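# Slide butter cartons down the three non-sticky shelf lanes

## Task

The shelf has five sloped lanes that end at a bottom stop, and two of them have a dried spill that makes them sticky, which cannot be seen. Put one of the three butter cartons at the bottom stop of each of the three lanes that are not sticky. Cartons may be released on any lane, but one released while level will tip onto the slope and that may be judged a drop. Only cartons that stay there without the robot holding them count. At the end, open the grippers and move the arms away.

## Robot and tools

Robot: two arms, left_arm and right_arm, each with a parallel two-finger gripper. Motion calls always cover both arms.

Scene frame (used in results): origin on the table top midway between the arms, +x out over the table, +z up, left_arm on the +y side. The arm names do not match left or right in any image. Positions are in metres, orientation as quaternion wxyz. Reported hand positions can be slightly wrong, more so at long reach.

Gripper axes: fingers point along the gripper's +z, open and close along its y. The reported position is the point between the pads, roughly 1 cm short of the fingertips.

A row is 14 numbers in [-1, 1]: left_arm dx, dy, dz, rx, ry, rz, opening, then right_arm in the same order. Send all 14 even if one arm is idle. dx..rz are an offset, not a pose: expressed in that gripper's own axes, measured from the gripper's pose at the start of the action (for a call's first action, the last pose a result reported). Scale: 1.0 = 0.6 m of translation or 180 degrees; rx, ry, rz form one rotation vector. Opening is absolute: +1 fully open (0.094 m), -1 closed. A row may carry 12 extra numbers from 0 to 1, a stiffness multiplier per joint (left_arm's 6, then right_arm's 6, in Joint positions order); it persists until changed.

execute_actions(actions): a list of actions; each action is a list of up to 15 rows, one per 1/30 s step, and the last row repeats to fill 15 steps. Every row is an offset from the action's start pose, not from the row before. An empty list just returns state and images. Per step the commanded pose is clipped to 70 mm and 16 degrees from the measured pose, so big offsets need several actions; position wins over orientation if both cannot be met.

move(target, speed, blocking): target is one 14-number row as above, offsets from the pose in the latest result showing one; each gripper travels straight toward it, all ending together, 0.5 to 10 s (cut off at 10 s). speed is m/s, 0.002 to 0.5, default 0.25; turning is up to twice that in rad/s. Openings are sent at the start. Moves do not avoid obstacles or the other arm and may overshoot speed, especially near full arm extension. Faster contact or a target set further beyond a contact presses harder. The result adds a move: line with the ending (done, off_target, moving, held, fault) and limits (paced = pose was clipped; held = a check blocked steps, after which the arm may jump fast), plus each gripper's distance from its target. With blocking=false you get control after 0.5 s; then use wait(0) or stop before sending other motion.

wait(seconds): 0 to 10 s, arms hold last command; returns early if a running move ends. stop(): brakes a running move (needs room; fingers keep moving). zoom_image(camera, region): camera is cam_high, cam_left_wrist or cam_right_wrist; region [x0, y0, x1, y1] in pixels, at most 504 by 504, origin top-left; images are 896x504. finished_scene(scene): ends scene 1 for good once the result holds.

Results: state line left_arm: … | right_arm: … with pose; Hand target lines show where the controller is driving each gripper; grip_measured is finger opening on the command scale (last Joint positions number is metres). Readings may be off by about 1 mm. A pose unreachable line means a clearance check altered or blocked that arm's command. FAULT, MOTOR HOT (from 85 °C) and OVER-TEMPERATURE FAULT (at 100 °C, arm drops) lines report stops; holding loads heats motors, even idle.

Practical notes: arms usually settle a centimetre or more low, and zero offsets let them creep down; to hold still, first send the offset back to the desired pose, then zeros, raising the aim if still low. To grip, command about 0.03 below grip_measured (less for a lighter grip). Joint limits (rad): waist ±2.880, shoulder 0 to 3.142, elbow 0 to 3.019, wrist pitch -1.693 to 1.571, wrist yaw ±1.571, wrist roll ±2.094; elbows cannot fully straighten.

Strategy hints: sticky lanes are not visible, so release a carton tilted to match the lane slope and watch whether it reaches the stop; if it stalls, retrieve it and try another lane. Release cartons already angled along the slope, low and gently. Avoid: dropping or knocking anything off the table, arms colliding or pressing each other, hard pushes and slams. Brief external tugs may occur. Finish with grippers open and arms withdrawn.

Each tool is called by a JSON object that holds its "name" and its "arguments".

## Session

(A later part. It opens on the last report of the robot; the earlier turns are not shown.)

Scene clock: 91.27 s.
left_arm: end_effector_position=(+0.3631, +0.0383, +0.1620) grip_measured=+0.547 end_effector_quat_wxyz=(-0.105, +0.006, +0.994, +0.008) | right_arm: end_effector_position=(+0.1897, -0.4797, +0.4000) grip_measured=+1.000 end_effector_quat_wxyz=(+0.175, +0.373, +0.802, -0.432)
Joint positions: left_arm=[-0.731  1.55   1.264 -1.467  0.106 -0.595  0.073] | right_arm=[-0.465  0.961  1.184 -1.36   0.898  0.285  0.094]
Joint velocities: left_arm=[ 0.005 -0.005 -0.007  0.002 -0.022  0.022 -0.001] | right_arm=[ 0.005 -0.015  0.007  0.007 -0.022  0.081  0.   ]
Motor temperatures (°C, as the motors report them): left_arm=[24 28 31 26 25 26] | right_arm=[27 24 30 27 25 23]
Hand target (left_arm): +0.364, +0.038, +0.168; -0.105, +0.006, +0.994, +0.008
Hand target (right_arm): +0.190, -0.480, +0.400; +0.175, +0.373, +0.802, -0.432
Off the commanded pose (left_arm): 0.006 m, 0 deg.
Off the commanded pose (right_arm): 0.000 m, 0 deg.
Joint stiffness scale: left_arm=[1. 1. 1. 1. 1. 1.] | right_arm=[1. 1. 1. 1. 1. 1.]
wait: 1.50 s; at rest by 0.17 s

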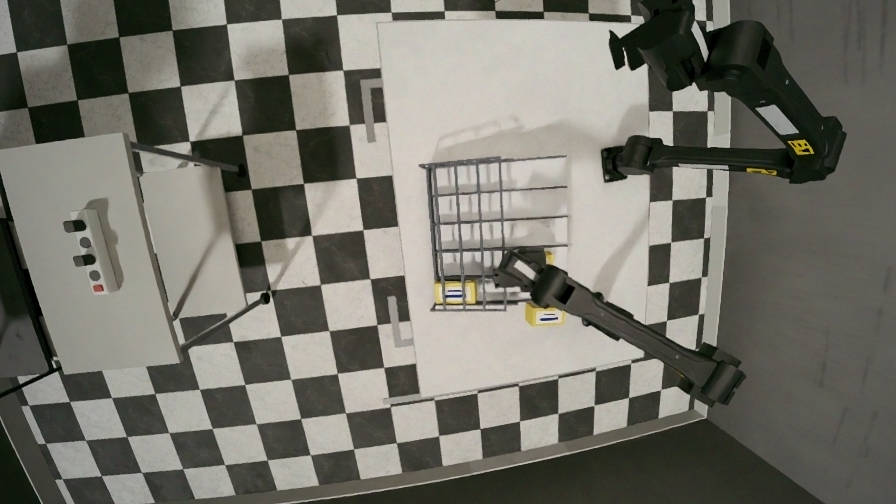

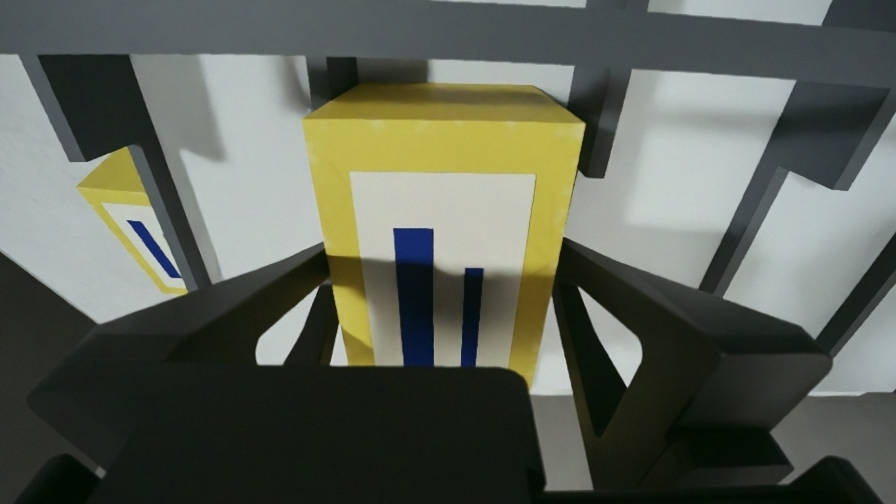

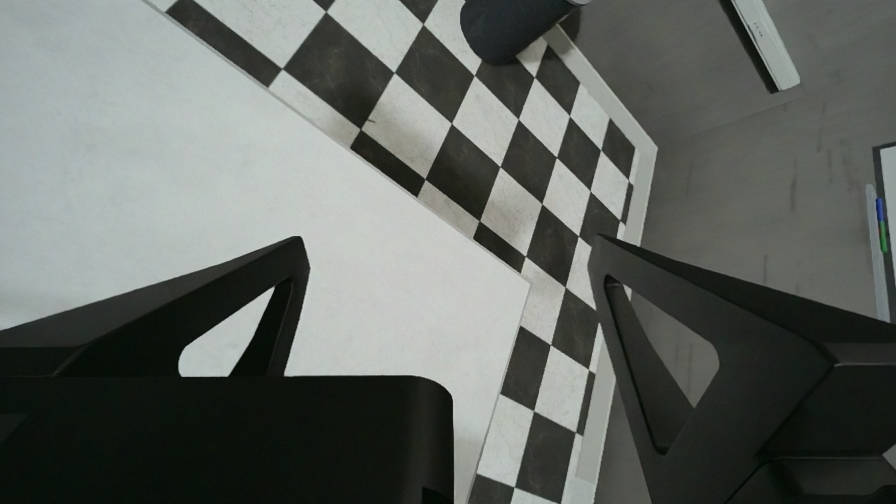

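{"name": "move", "arguments": {"target": [0,0,0,0,0,0,0.25,0,0,0,0,0,0,1]}}

{"name": "move", "arguments": {"target": [0.03,0,-0.12,0,0,0,0.25,0,0,0,0,0,0,1], "speed": 0.12}}

{"name": "move", "arguments": {"target": [0,-0.155,-0.03,0,-0.01,0,0.25,0,0,0,0,0,0,1], "speed": 0.15}}

Scene clock: 95.00 s.
left_arm: end_effector_position=(+0.3636, +0.0393, +0.1621) grip_measured=+0.329 end_effector_quat_wxyz=(-0.104, +0.006, +0.995, +0.010) | right_arm: end_effector_position=(+0.1897, -0.4797, +0.4000) grip_measured=+1.000 end_effector_quat_wxyz=(+0.175, +0.373, +0.802, -0.432)
Joint positions: left_arm=[-0.731  1.549  1.264 -1.468  0.101 -0.595  0.062] | right_arm=[-0.465  0.961  1.184 -1.36   0.898  0.285  0.094]
Joint velocities: left_arm=[-0.015 -0.005  0.002 -0.002 -0.037  0.007 -0.   ] | right_arm=[ 0.005 -0.005 -0.012 -0.002  0.022 -0.007  0.   ]
Motor temperatures (°C, as the motors report them): left_arm=[24 28 31 26 25 26] | right_arm=[27 24 30 27 25 23]
Hand target (left_arm): +0.363, +0.038, +0.162; -0.105, +0.006, +0.994, +0.008
Hand target (right_arm): +0.190, -0.480, +0.400; +0.175, +0.373, +0.802, -0.432
Off the commanded pose (left_arm): 0.001 m, 0 deg.
Off the commanded pose (right_arm): 0.000 m, 0 deg.
Joint stiffness scale: left_arm=[1. 1. 1. 1. 1. 1.] | right_arm=[1. 1. 1. 1. 1. 1.]
move: done

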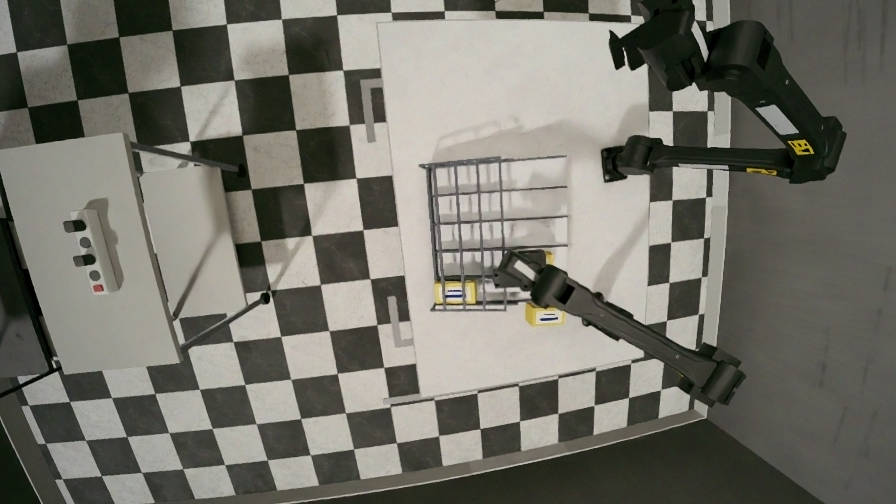

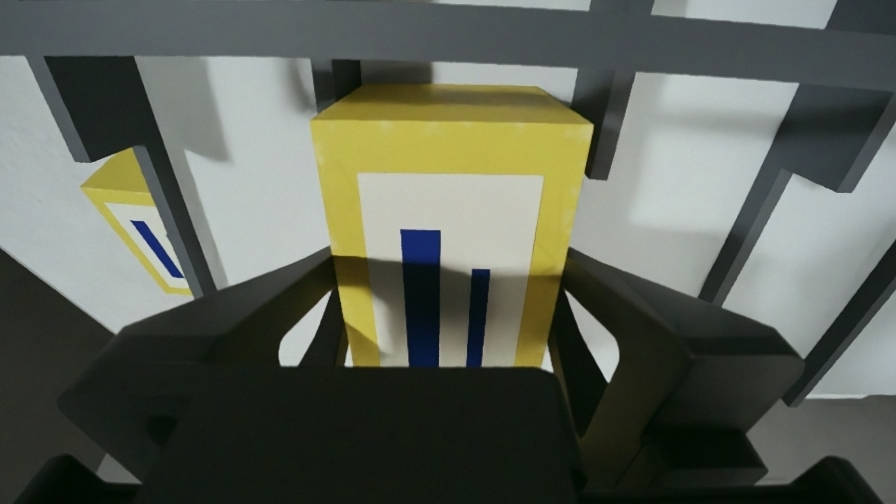

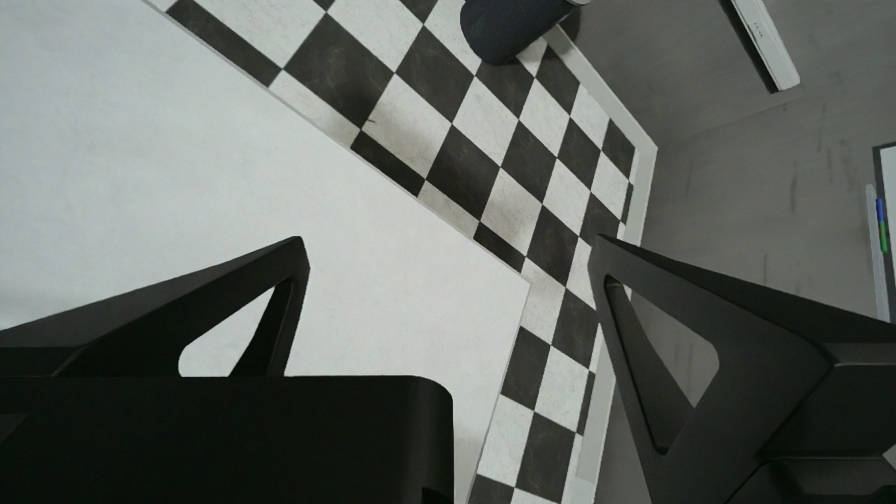

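Scene clock: 96.07 s.
left_arm: end_effector_position=(+0.3505, +0.0447, +0.2068) grip_measured=+0.329 end_effector_quat_wxyz=(-0.126, +0.008, +0.992, +0.026) | right_arm: end_effector_position=(+0.1897, -0.4797, +0.4000) grip_measured=+1.000 end_effector_quat_wxyz=(+0.175, +0.373, +0.802, -0.432)
Joint positions: left_arm=[-0.738  1.522  1.346 -1.631  0.102 -0.595  0.062] | right_arm=[-0.465  0.961  1.184 -1.36   0.898  0.285  0.094]
Joint velocities: left_arm=[-0.005 -0.005 -0.007 -0.002 -0.037 -0.007 -0.   ] | right_arm=[-0.015 -0.005  0.007 -0.007 -0.007 -0.022  0.   ]
Motor temperatures (°C, as the motors report them): left_arm=[24 28 31 26 25 26] | right_arm=[27 24 30 27 25 23]
Hand target (left_arm): +0.360, +0.039, +0.236; -0.103, +0.006, +0.995, +0.010
Hand target (right_arm): +0.190, -0.480, +0.400; +0.175, +0.373, +0.802, -0.432
Off the commanded pose (left_arm): 0.032 m, 3 deg.
Off the commanded pose (right_arm): 0.000 m, 0 deg.
Joint stiffness scale: left_arm=[1. 1. 1. 1. 1. 1.] | right_arm=[1. 1. 1. 1. 1. 1.]
move: off_target (left_arm)

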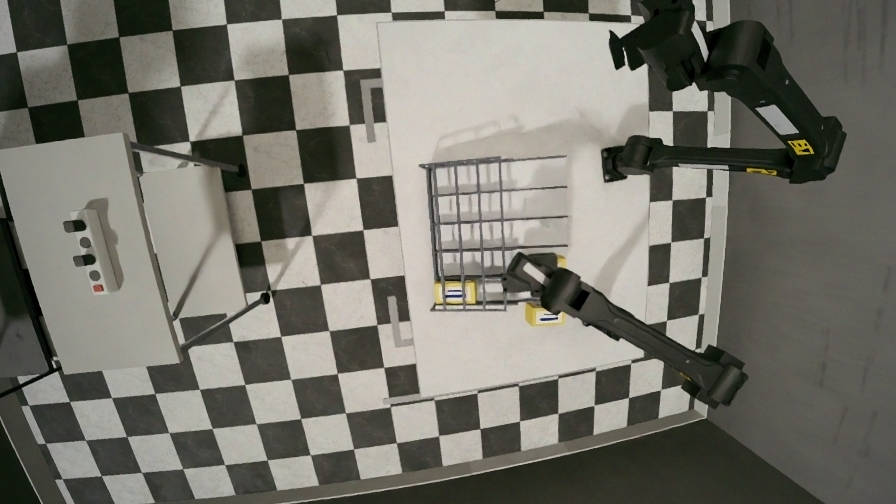

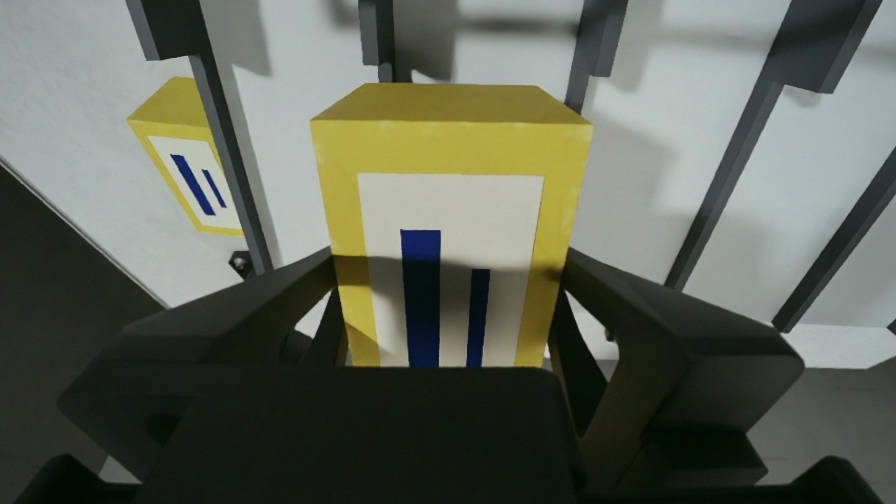

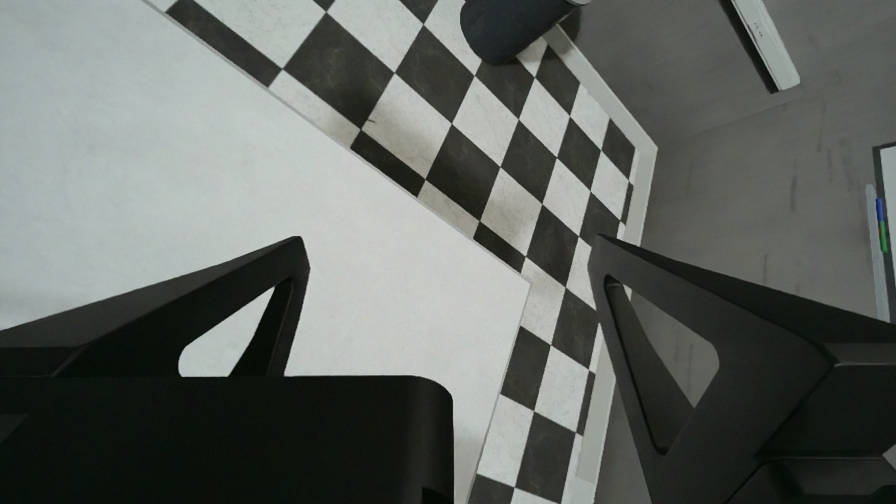

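Scene clock: 97.13 s.
left_arm: end_effector_position=(+0.3425, -0.0373, +0.1973) grip_measured=+0.329 end_effector_quat_wxyz=(-0.125, +0.015, +0.991, +0.039) | right_arm: end_effector_position=(+0.1897, -0.4797, +0.4000) grip_measured=+1.000 end_effector_quat_wxyz=(+0.175, +0.373, +0.802, -0.432)
Joint positions: left_arm=[-0.896  1.655  1.478 -1.631  0.116 -0.738  0.062] | right_arm=[-0.465  0.961  1.184 -1.36   0.898  0.285  0.094]
Joint velocities: left_arm=[-0.024 -0.005  0.002 -0.012 -0.007 -0.037  0.   ] | right_arm=[-0.005 -0.015  0.012  0.002  0.007 -0.066  0.   ]
Motor temperatures (°C, as the motors report them): left_arm=[24 28 31 26 25 26] | right_arm=[27 24 30 27 25 23]
Hand target (left_arm): +0.352, -0.049, +0.219; -0.110, +0.009, +0.994, +0.025
Hand target (right_arm): +0.190, -0.480, +0.400; +0.175, +0.373, +0.802, -0.432
Off the commanded pose (left_arm): 0.027 m, 2 deg.
Off the commanded pose (right_arm): 0.000 m, 0 deg.
Joint stiffness scale: left_arm=[1. 1. 1. 1. 1. 1.] | right_arm=[1. 1. 1. 1. 1. 1.]
move: off_target (left_arm)

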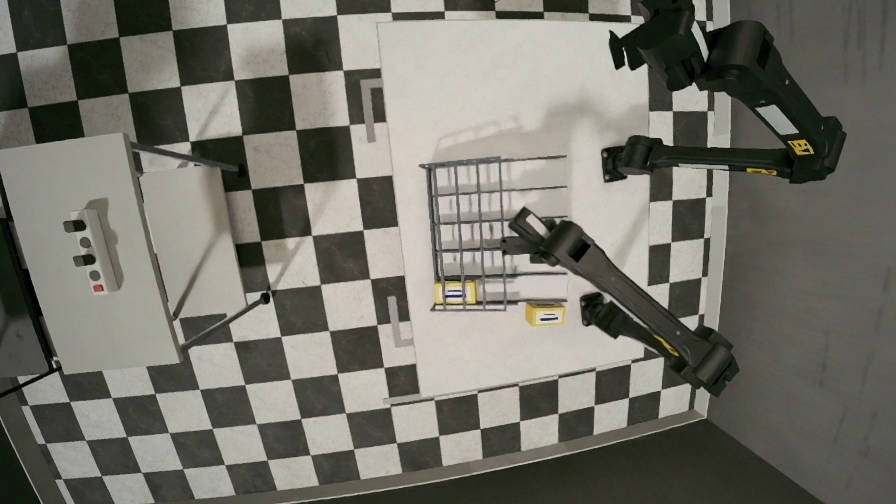

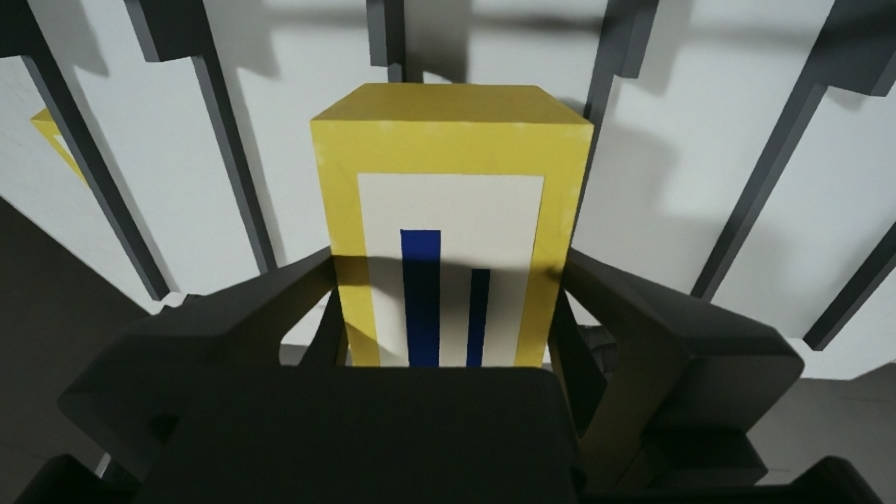

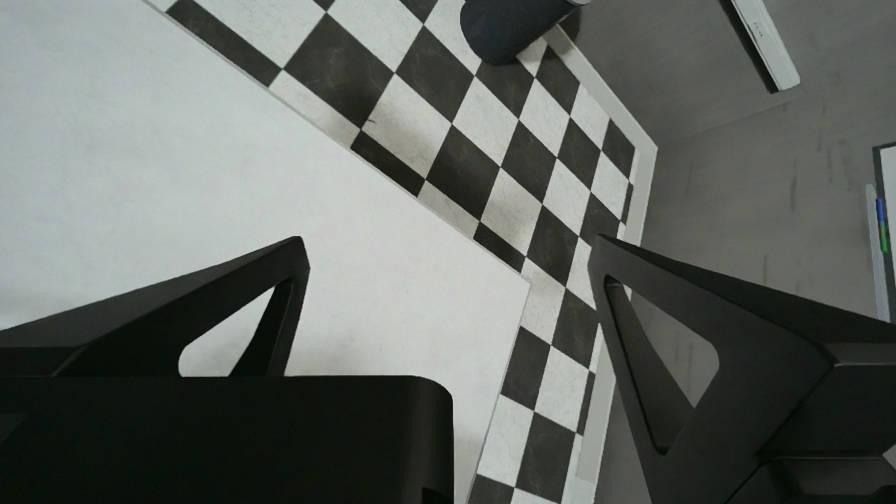

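{"name": "move", "arguments": {"target": [-0.04,-0.045,-0.01,0.025,-0.02,0,0.25,0,0,0,0,0,0,1], "speed": 0.1}}

Scene clock: 101.23 s.
left_arm: end_effector_position=(+0.3552, -0.0532, +0.1800) grip_measured=+0.329 end_effector_quat_wxyz=(-0.113, +0.013, +0.993, +0.019) | right_arm: end_effector_position=(+0.1897, -0.4797, +0.4000) grip_measured=+1.000 end_effector_quat_wxyz=(+0.175, +0.373, +0.802, -0.432)
Joint positions: left_arm=[-0.896  1.686  1.478 -1.554  0.129 -0.744  0.062] | right_arm=[-0.465  0.961  1.184 -1.36   0.898  0.285  0.094]
Joint velocities: left_arm=[-0.034 -0.015 -0.007  0.007  0.022 -0.081  0.   ] | right_arm=[-0.005 -0.005 -0.012 -0.002  0.037 -0.051  0.   ]
Motor temperatures (°C, as the motors report them): left_arm=[24 29 32 26 25 26] | right_arm=[27 24 30 27 25 23]
Hand target (left_arm): +0.366, -0.065, +0.195; -0.094, +0.011, +0.995, -0.000
Hand target (right_arm): +0.190, -0.480, +0.400; +0.175, +0.373, +0.802, -0.432
Off the commanded pose (left_arm): 0.022 m, 3 deg.
Off the commanded pose (right_arm): 0.000 m, 0 deg.
Joint stiffness scale: left_arm=[1. 1. 1. 1. 1. 1.] | right_arm=[1. 1. 1. 1. 1. 1.]
move: off_target (left_arm)

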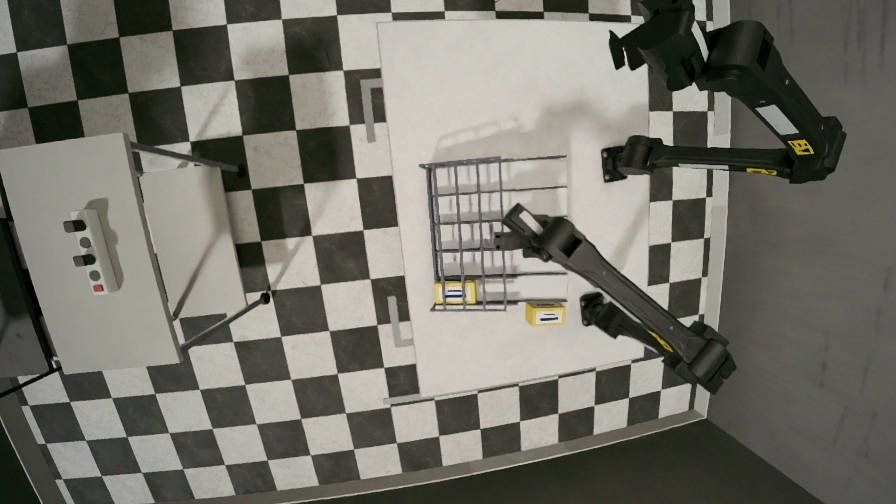

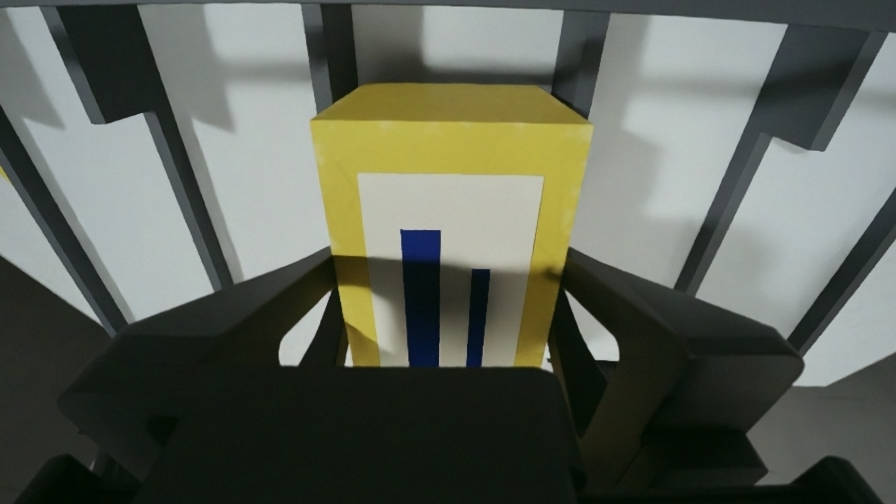

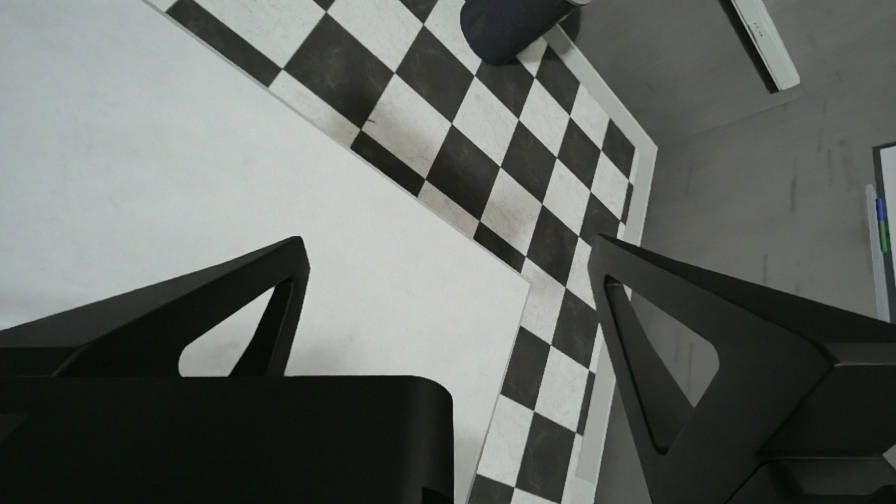

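Centered. Lower and release.

{"name": "move", "arguments": {"target": [0,-0.008,0.045,0.006,-0.005,0,0.25,0,0,0,0,0,0,1], "speed": 0.05}}

{"name": "move", "arguments": {"target": [0,0,-0.01,0,0,0,0.55,0,0,0,0,0,0,1]}}

{"name": "wait", "arguments": {"seconds": 1.5}}

Scene clock: 104.73 s.
left_arm: end_effector_position=(+0.3568, -0.0555, +0.1622) grip_measured=+0.329 end_effector_quat_wxyz=(-0.101, +0.014, +0.995, +0.006) | right_arm: end_effector_position=(+0.1897, -0.4797, +0.4000) grip_measured=+1.000 end_effector_quat_wxyz=(+0.175, +0.373, +0.802, -0.432)
Joint positions: left_arm=[-0.897  1.681  1.427 -1.472  0.131 -0.745  0.062] | right_arm=[-0.465  0.961  1.184 -1.36   0.898  0.285  0.094]
Joint velocities: left_arm=[-0.005 -0.005 -0.002 -0.022 -0.051  0.007 -0.   ] | right_arm=[ 0.005 -0.005 -0.007 -0.007  0.051  0.007  0.   ]
Motor temperatures (°C, as the motors report them): left_arm=[24 29 32 26 25 26] | right_arm=[27 24 30 27 25 23]
Hand target (left_arm): +0.349, -0.057, +0.154; -0.106, +0.012, +0.994, +0.010
Hand target (right_arm): +0.190, -0.480, +0.400; +0.175, +0.373, +0.802, -0.432
Off the commanded pose (left_arm): 0.012 m, 1 deg.
Off the commanded pose (right_arm): 0.000 m, 0 deg.
Joint stiffness scale: left_arm=[1. 1. 1. 1. 1. 1.] | right_arm=[1. 1. 1. 1. 1. 1.]
move: off_target (left_arm)

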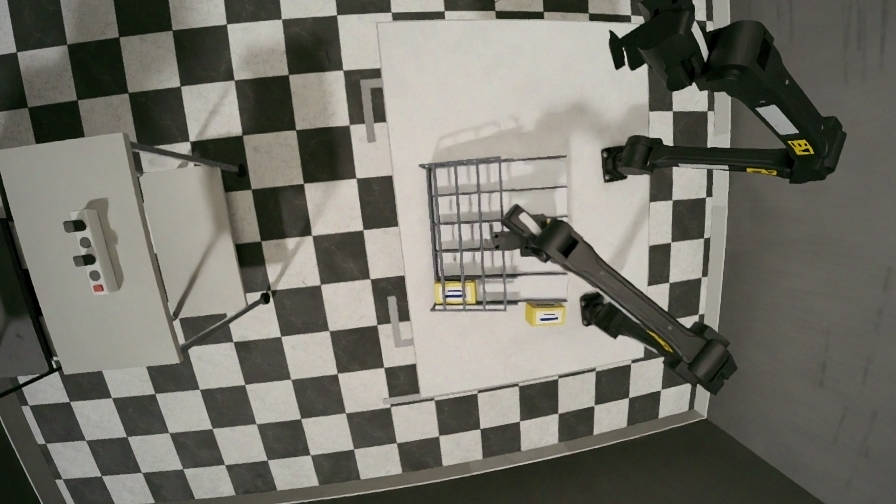

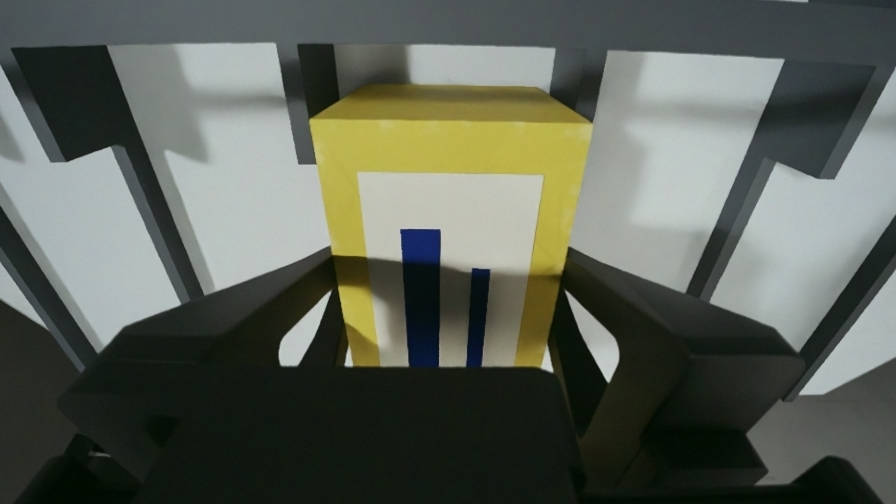

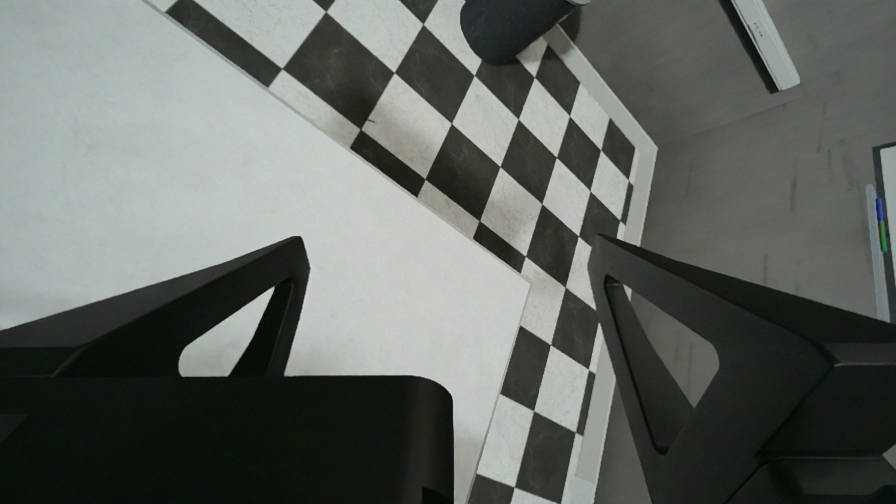

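Scene clock: 105.43 s.
left_arm: end_effector_position=(+0.3568, -0.0555, +0.1624) grip_measured=+0.547 end_effector_quat_wxyz=(-0.101, +0.014, +0.995, +0.006) | right_arm: end_effector_position=(+0.1897, -0.4797, +0.4000) grip_measured=+1.000 end_effector_quat_wxyz=(+0.175, +0.373, +0.802, -0.432)
Joint positions: left_arm=[-0.897  1.68   1.427 -1.472  0.131 -0.745  0.073] | right_arm=[-0.465  0.961  1.184 -1.36   0.898  0.285  0.094]
Joint velocities: left_arm=[-0.005 -0.015 -0.007 -0.007  0.022 -0.037 -0.   ] | right_arm=[-0.005 -0.015  0.002 -0.012  0.022  0.037  0.   ]
Motor temperatures (°C, as the motors report them): left_arm=[24 29 32 26 25 26] | right_arm=[27 24 30 27 25 23]
Hand target (left_arm): +0.358, -0.056, +0.168; -0.101, +0.014, +0.995, +0.006
Hand target (right_arm): +0.190, -0.480, +0.400; +0.175, +0.373, +0.802, -0.432
Off the commanded pose (left_arm): 0.006 m, 0 deg.
Off the commanded pose (right_arm): 0.000 m, 0 deg.
Joint stiffness scale: left_arm=[1. 1. 1. 1. 1. 1.] | right_arm=[1. 1. 1. 1. 1. 1.]
move: done

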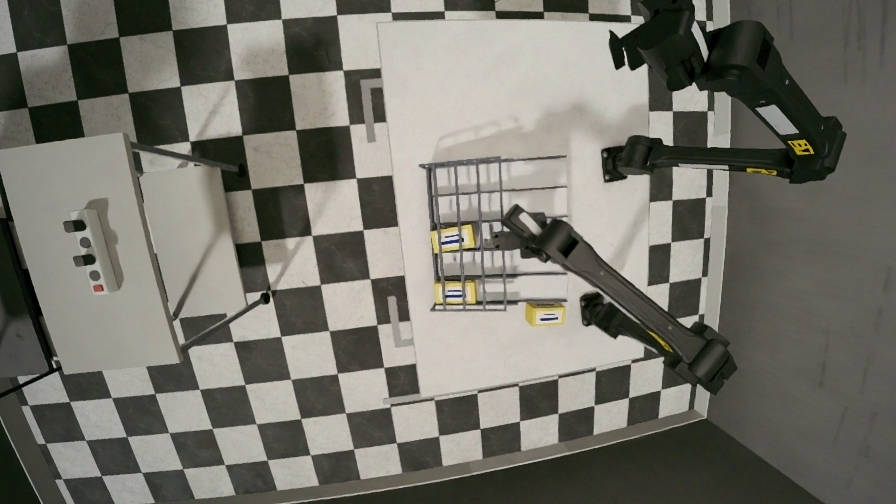

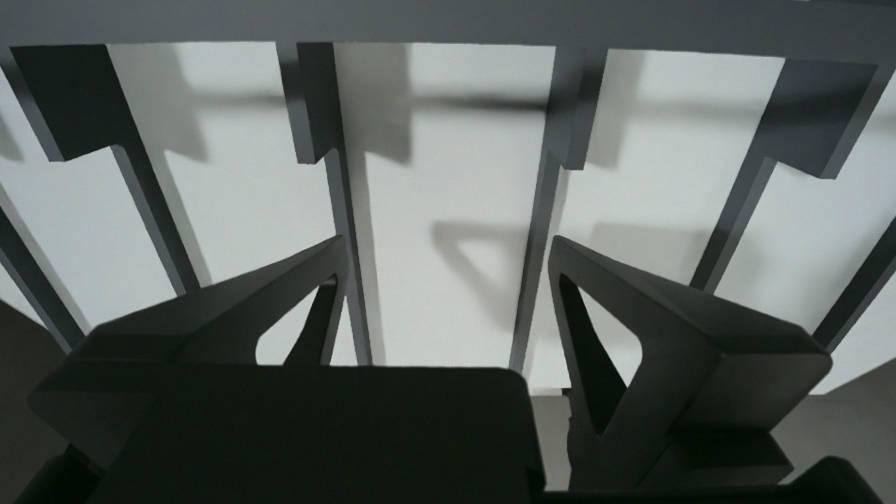

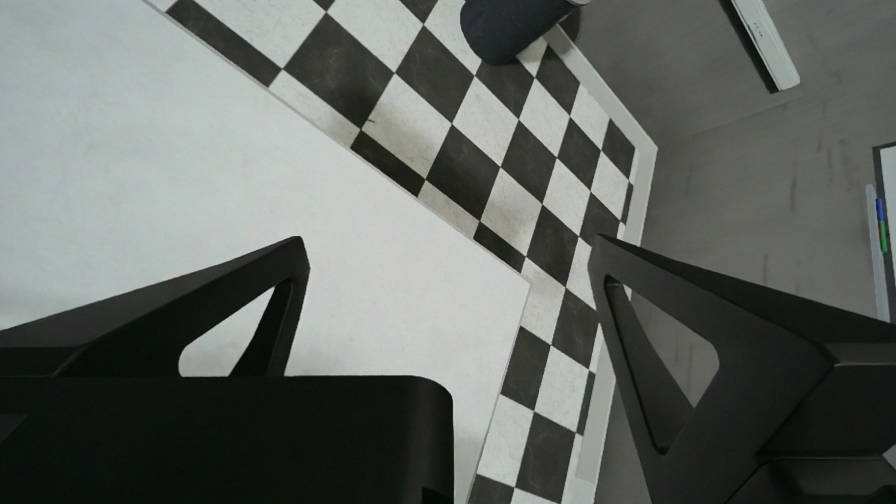

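Scene clock: 106.93 s.
left_arm: end_effector_position=(+0.3568, -0.0555, +0.1624) grip_measured=+0.547 end_effector_quat_wxyz=(-0.101, +0.014, +0.995, +0.006) | right_arm: end_effector_position=(+0.1897, -0.4797, +0.4000) grip_measured=+1.000 end_effector_quat_wxyz=(+0.175, +0.373, +0.802, -0.432)
Joint positions: left_arm=[-0.897  1.68   1.427 -1.472  0.131 -0.745  0.073] | right_arm=[-0.465  0.961  1.184 -1.36   0.898  0.285  0.094]
Joint velocities: left_arm=[-0.015 -0.024 -0.017 -0.002 -0.037 -0.037 -0.   ] | right_arm=[ 0.015 -0.015 -0.002 -0.017  0.007  0.051  0.   ]
Motor temperatures (°C, as the motors report them): left_arm=[24 29 32 26 25 26] | right_arm=[27 24 30 27 25 23]
Hand target (left_arm): +0.358, -0.056, +0.168; -0.101, +0.014, +0.995, +0.006
Hand target (right_arm): +0.190, -0.480, +0.400; +0.175, +0.373, +0.802, -0.432
Off the commanded pose (left_arm): 0.006 m, 0 deg.
Off the commanded pose (right_arm): 0.000 m, 0 deg.
Joint stiffness scale: left_arm=[1. 1. 1. 1. 1. 1.] | right_arm=[1. 1. 1. 1. 1. 1.]
wait: 1.50 s; at rest by 0.17 s

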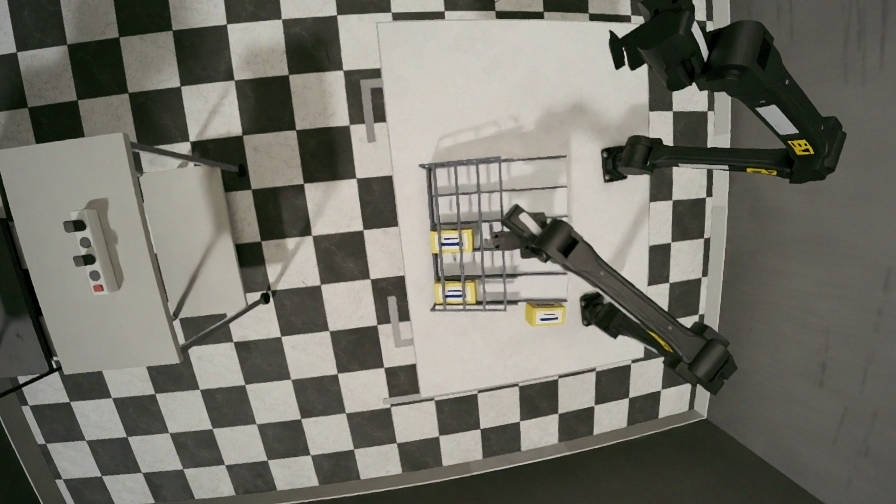

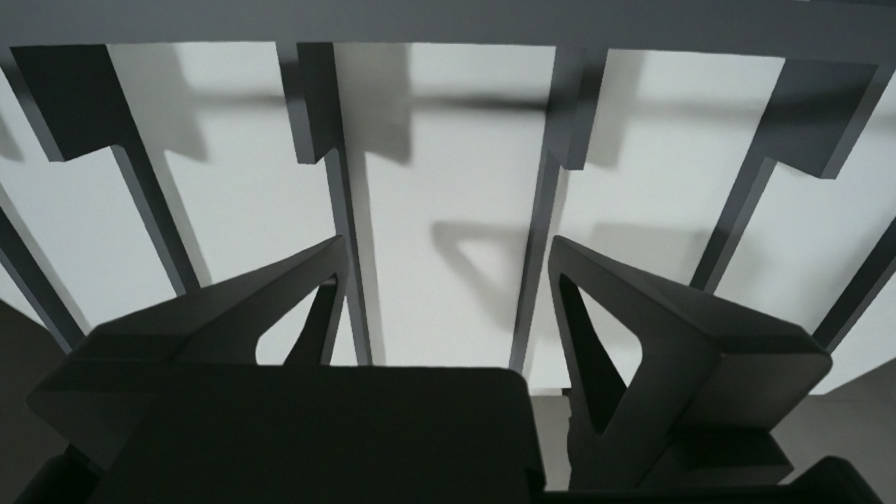

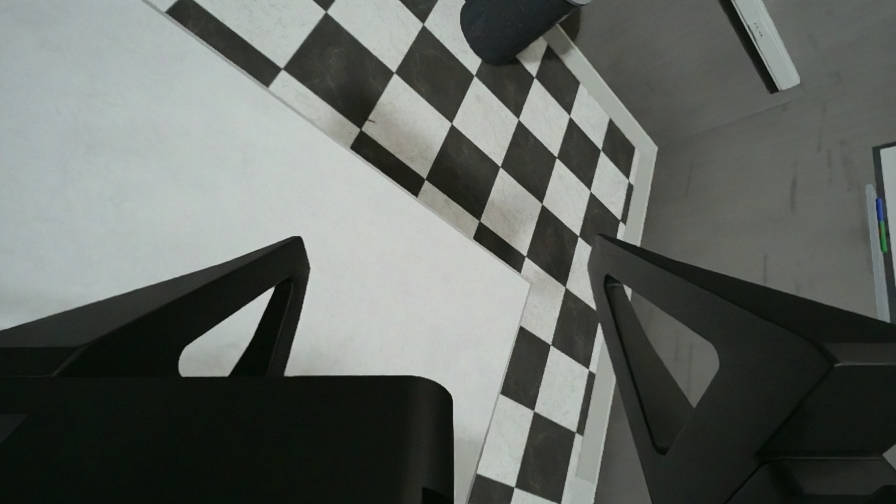

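{"name": "move", "arguments": {"target": [0.163,0.517,-0.05,0,-0.09,0.035,1,0,0,0,0,0,0,1]}}

Scene clock: 111.30 s.
left_arm: end_effector_position=(+0.2840, +0.2587, +0.2276) grip_measured=+1.000 end_effector_quat_wxyz=(+0.060, +0.061, +0.996, +0.000) | right_arm: end_effector_position=(+0.1897, -0.4797, +0.4000) grip_measured=+1.000 end_effector_quat_wxyz=(+0.175, +0.373, +0.802, -0.432)
Joint positions: left_arm=[-0.236  0.871  0.891 -1.472 -0.008 -0.     0.094] | right_arm=[-0.465  0.961  1.184 -1.36   0.898  0.285  0.094]
Joint velocities: left_arm=[-0.005  0.005 -0.012 -0.012 -0.037  0.037  0.   ] | right_arm=[-0.015 -0.005 -0.007 -0.002 -0.081 -0.037  0.   ]
Motor temperatures (°C, as the motors report them): left_arm=[24 29 31 26 25 26] | right_arm=[27 24 30 27 25 23]
Hand target (left_arm): +0.277, +0.260, +0.219; +0.039, +0.068, +0.997, +0.001
Hand target (right_arm): +0.190, -0.480, +0.400; +0.175, +0.373, +0.802, -0.432
Off the commanded pose (left_arm): 0.016 m, 2 deg.
Off the commanded pose (right_arm): 0.000 m, 0 deg.
Joint stiffness scale: left_arm=[1. 1. 1. 1. 1. 1.] | right_arm=[1. 1. 1. 1. 1. 1.]
move: off_target (left_arm)

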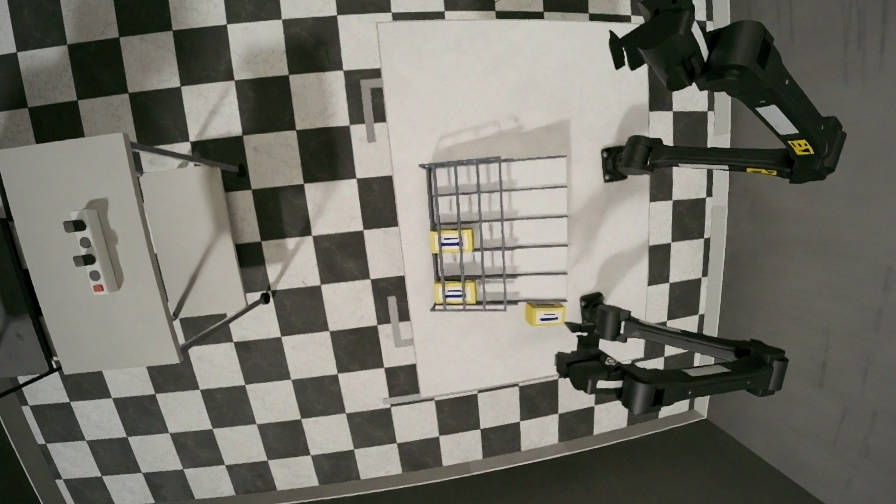

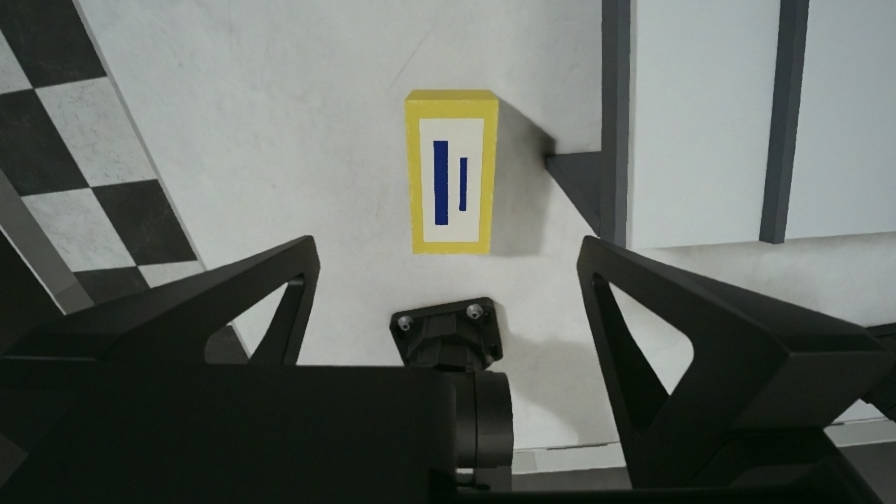

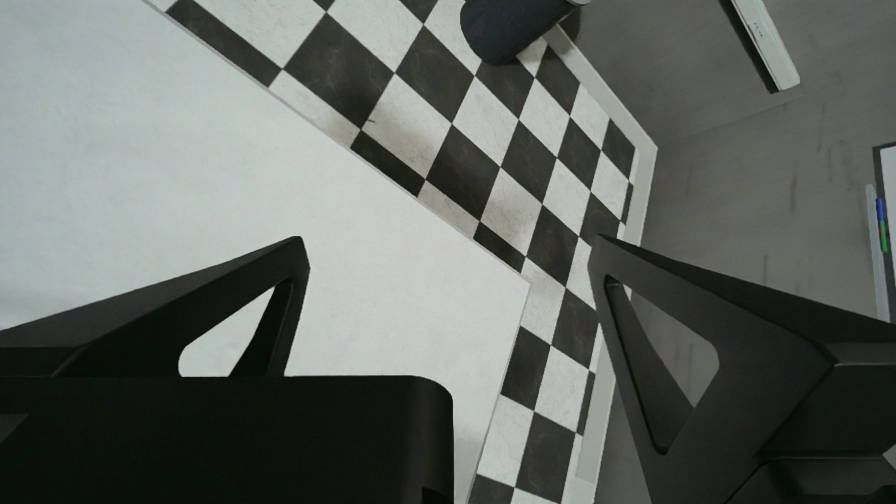

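{"name": "move", "arguments": {"target": [0.06,-0.005,0.30,0,0,0,1,0,0,0,0,0,0,1], "speed": 0.15}}

Scene clock: 115.20 s.
left_arm: end_effector_position=(+0.2683, +0.2604, +0.0486) grip_measured=+1.000 end_effector_quat_wxyz=(+0.058, +0.062, +0.996, +0.000) | right_arm: end_effector_position=(+0.1897, -0.4797, +0.4000) grip_measured=+1.000 end_effector_quat_wxyz=(+0.175, +0.373, +0.802, -0.432)
Joint positions: left_arm=[-0.237  0.974  0.456 -0.938 -0.008  0.002  0.094] | right_arm=[-0.465  0.961  1.184 -1.36   0.898  0.285  0.094]
Joint velocities: left_arm=[ 0.005 -0.005 -0.002 -0.007 -0.081  0.007  0.   ] | right_arm=[-0.005 -0.015  0.002 -0.002 -0.037 -0.007  0.   ]
Motor temperatures (°C, as the motors report them): left_arm=[24 29 31 26 25 26] | right_arm=[27 24 30 27 25 23]
Hand target (left_arm): +0.268, +0.258, +0.044; +0.060, +0.061, +0.996, +0.000
Hand target (right_arm): +0.190, -0.480, +0.400; +0.175, +0.373, +0.802, -0.432
Off the commanded pose (left_arm): 0.005 m, 0 deg.
Off the commanded pose (right_arm): 0.000 m, 0 deg.
Joint stiffness scale: left_arm=[1. 1. 1. 1. 1. 1.] | right_arm=[1. 1. 1. 1. 1. 1.]
move: done

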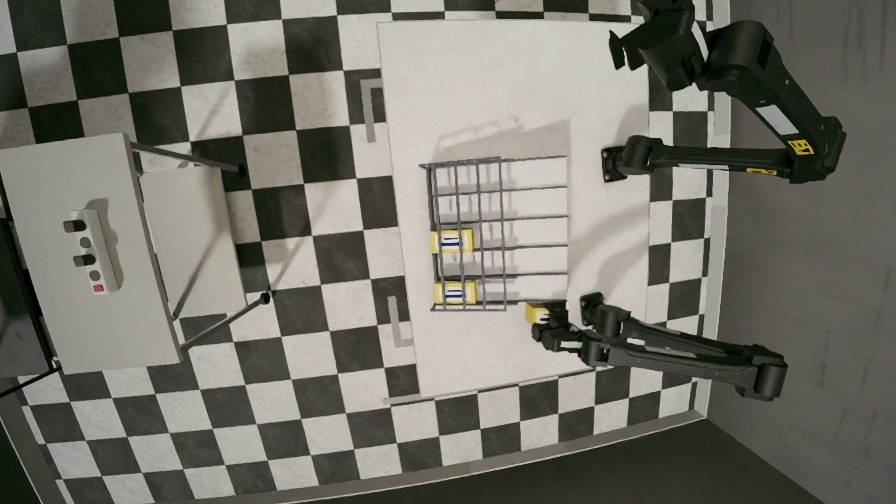

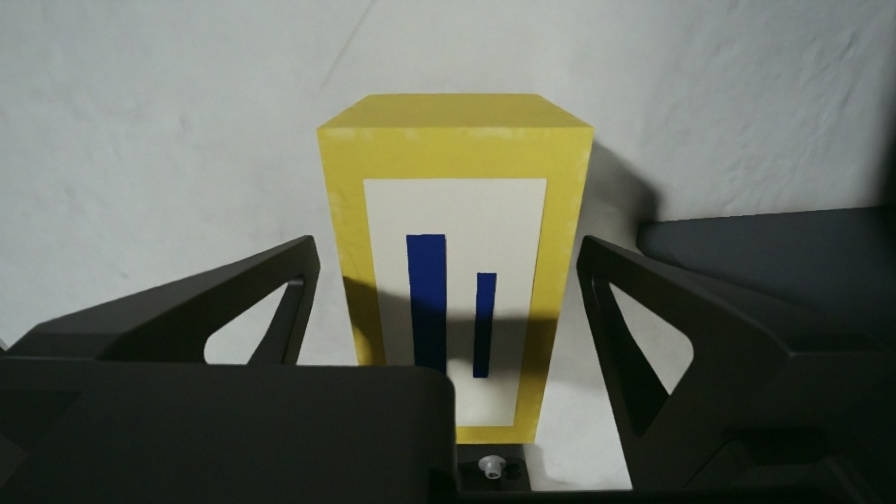

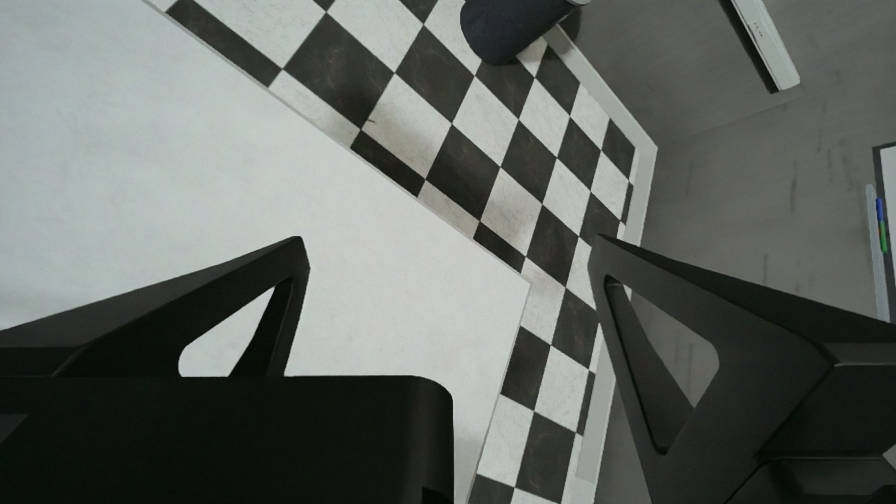

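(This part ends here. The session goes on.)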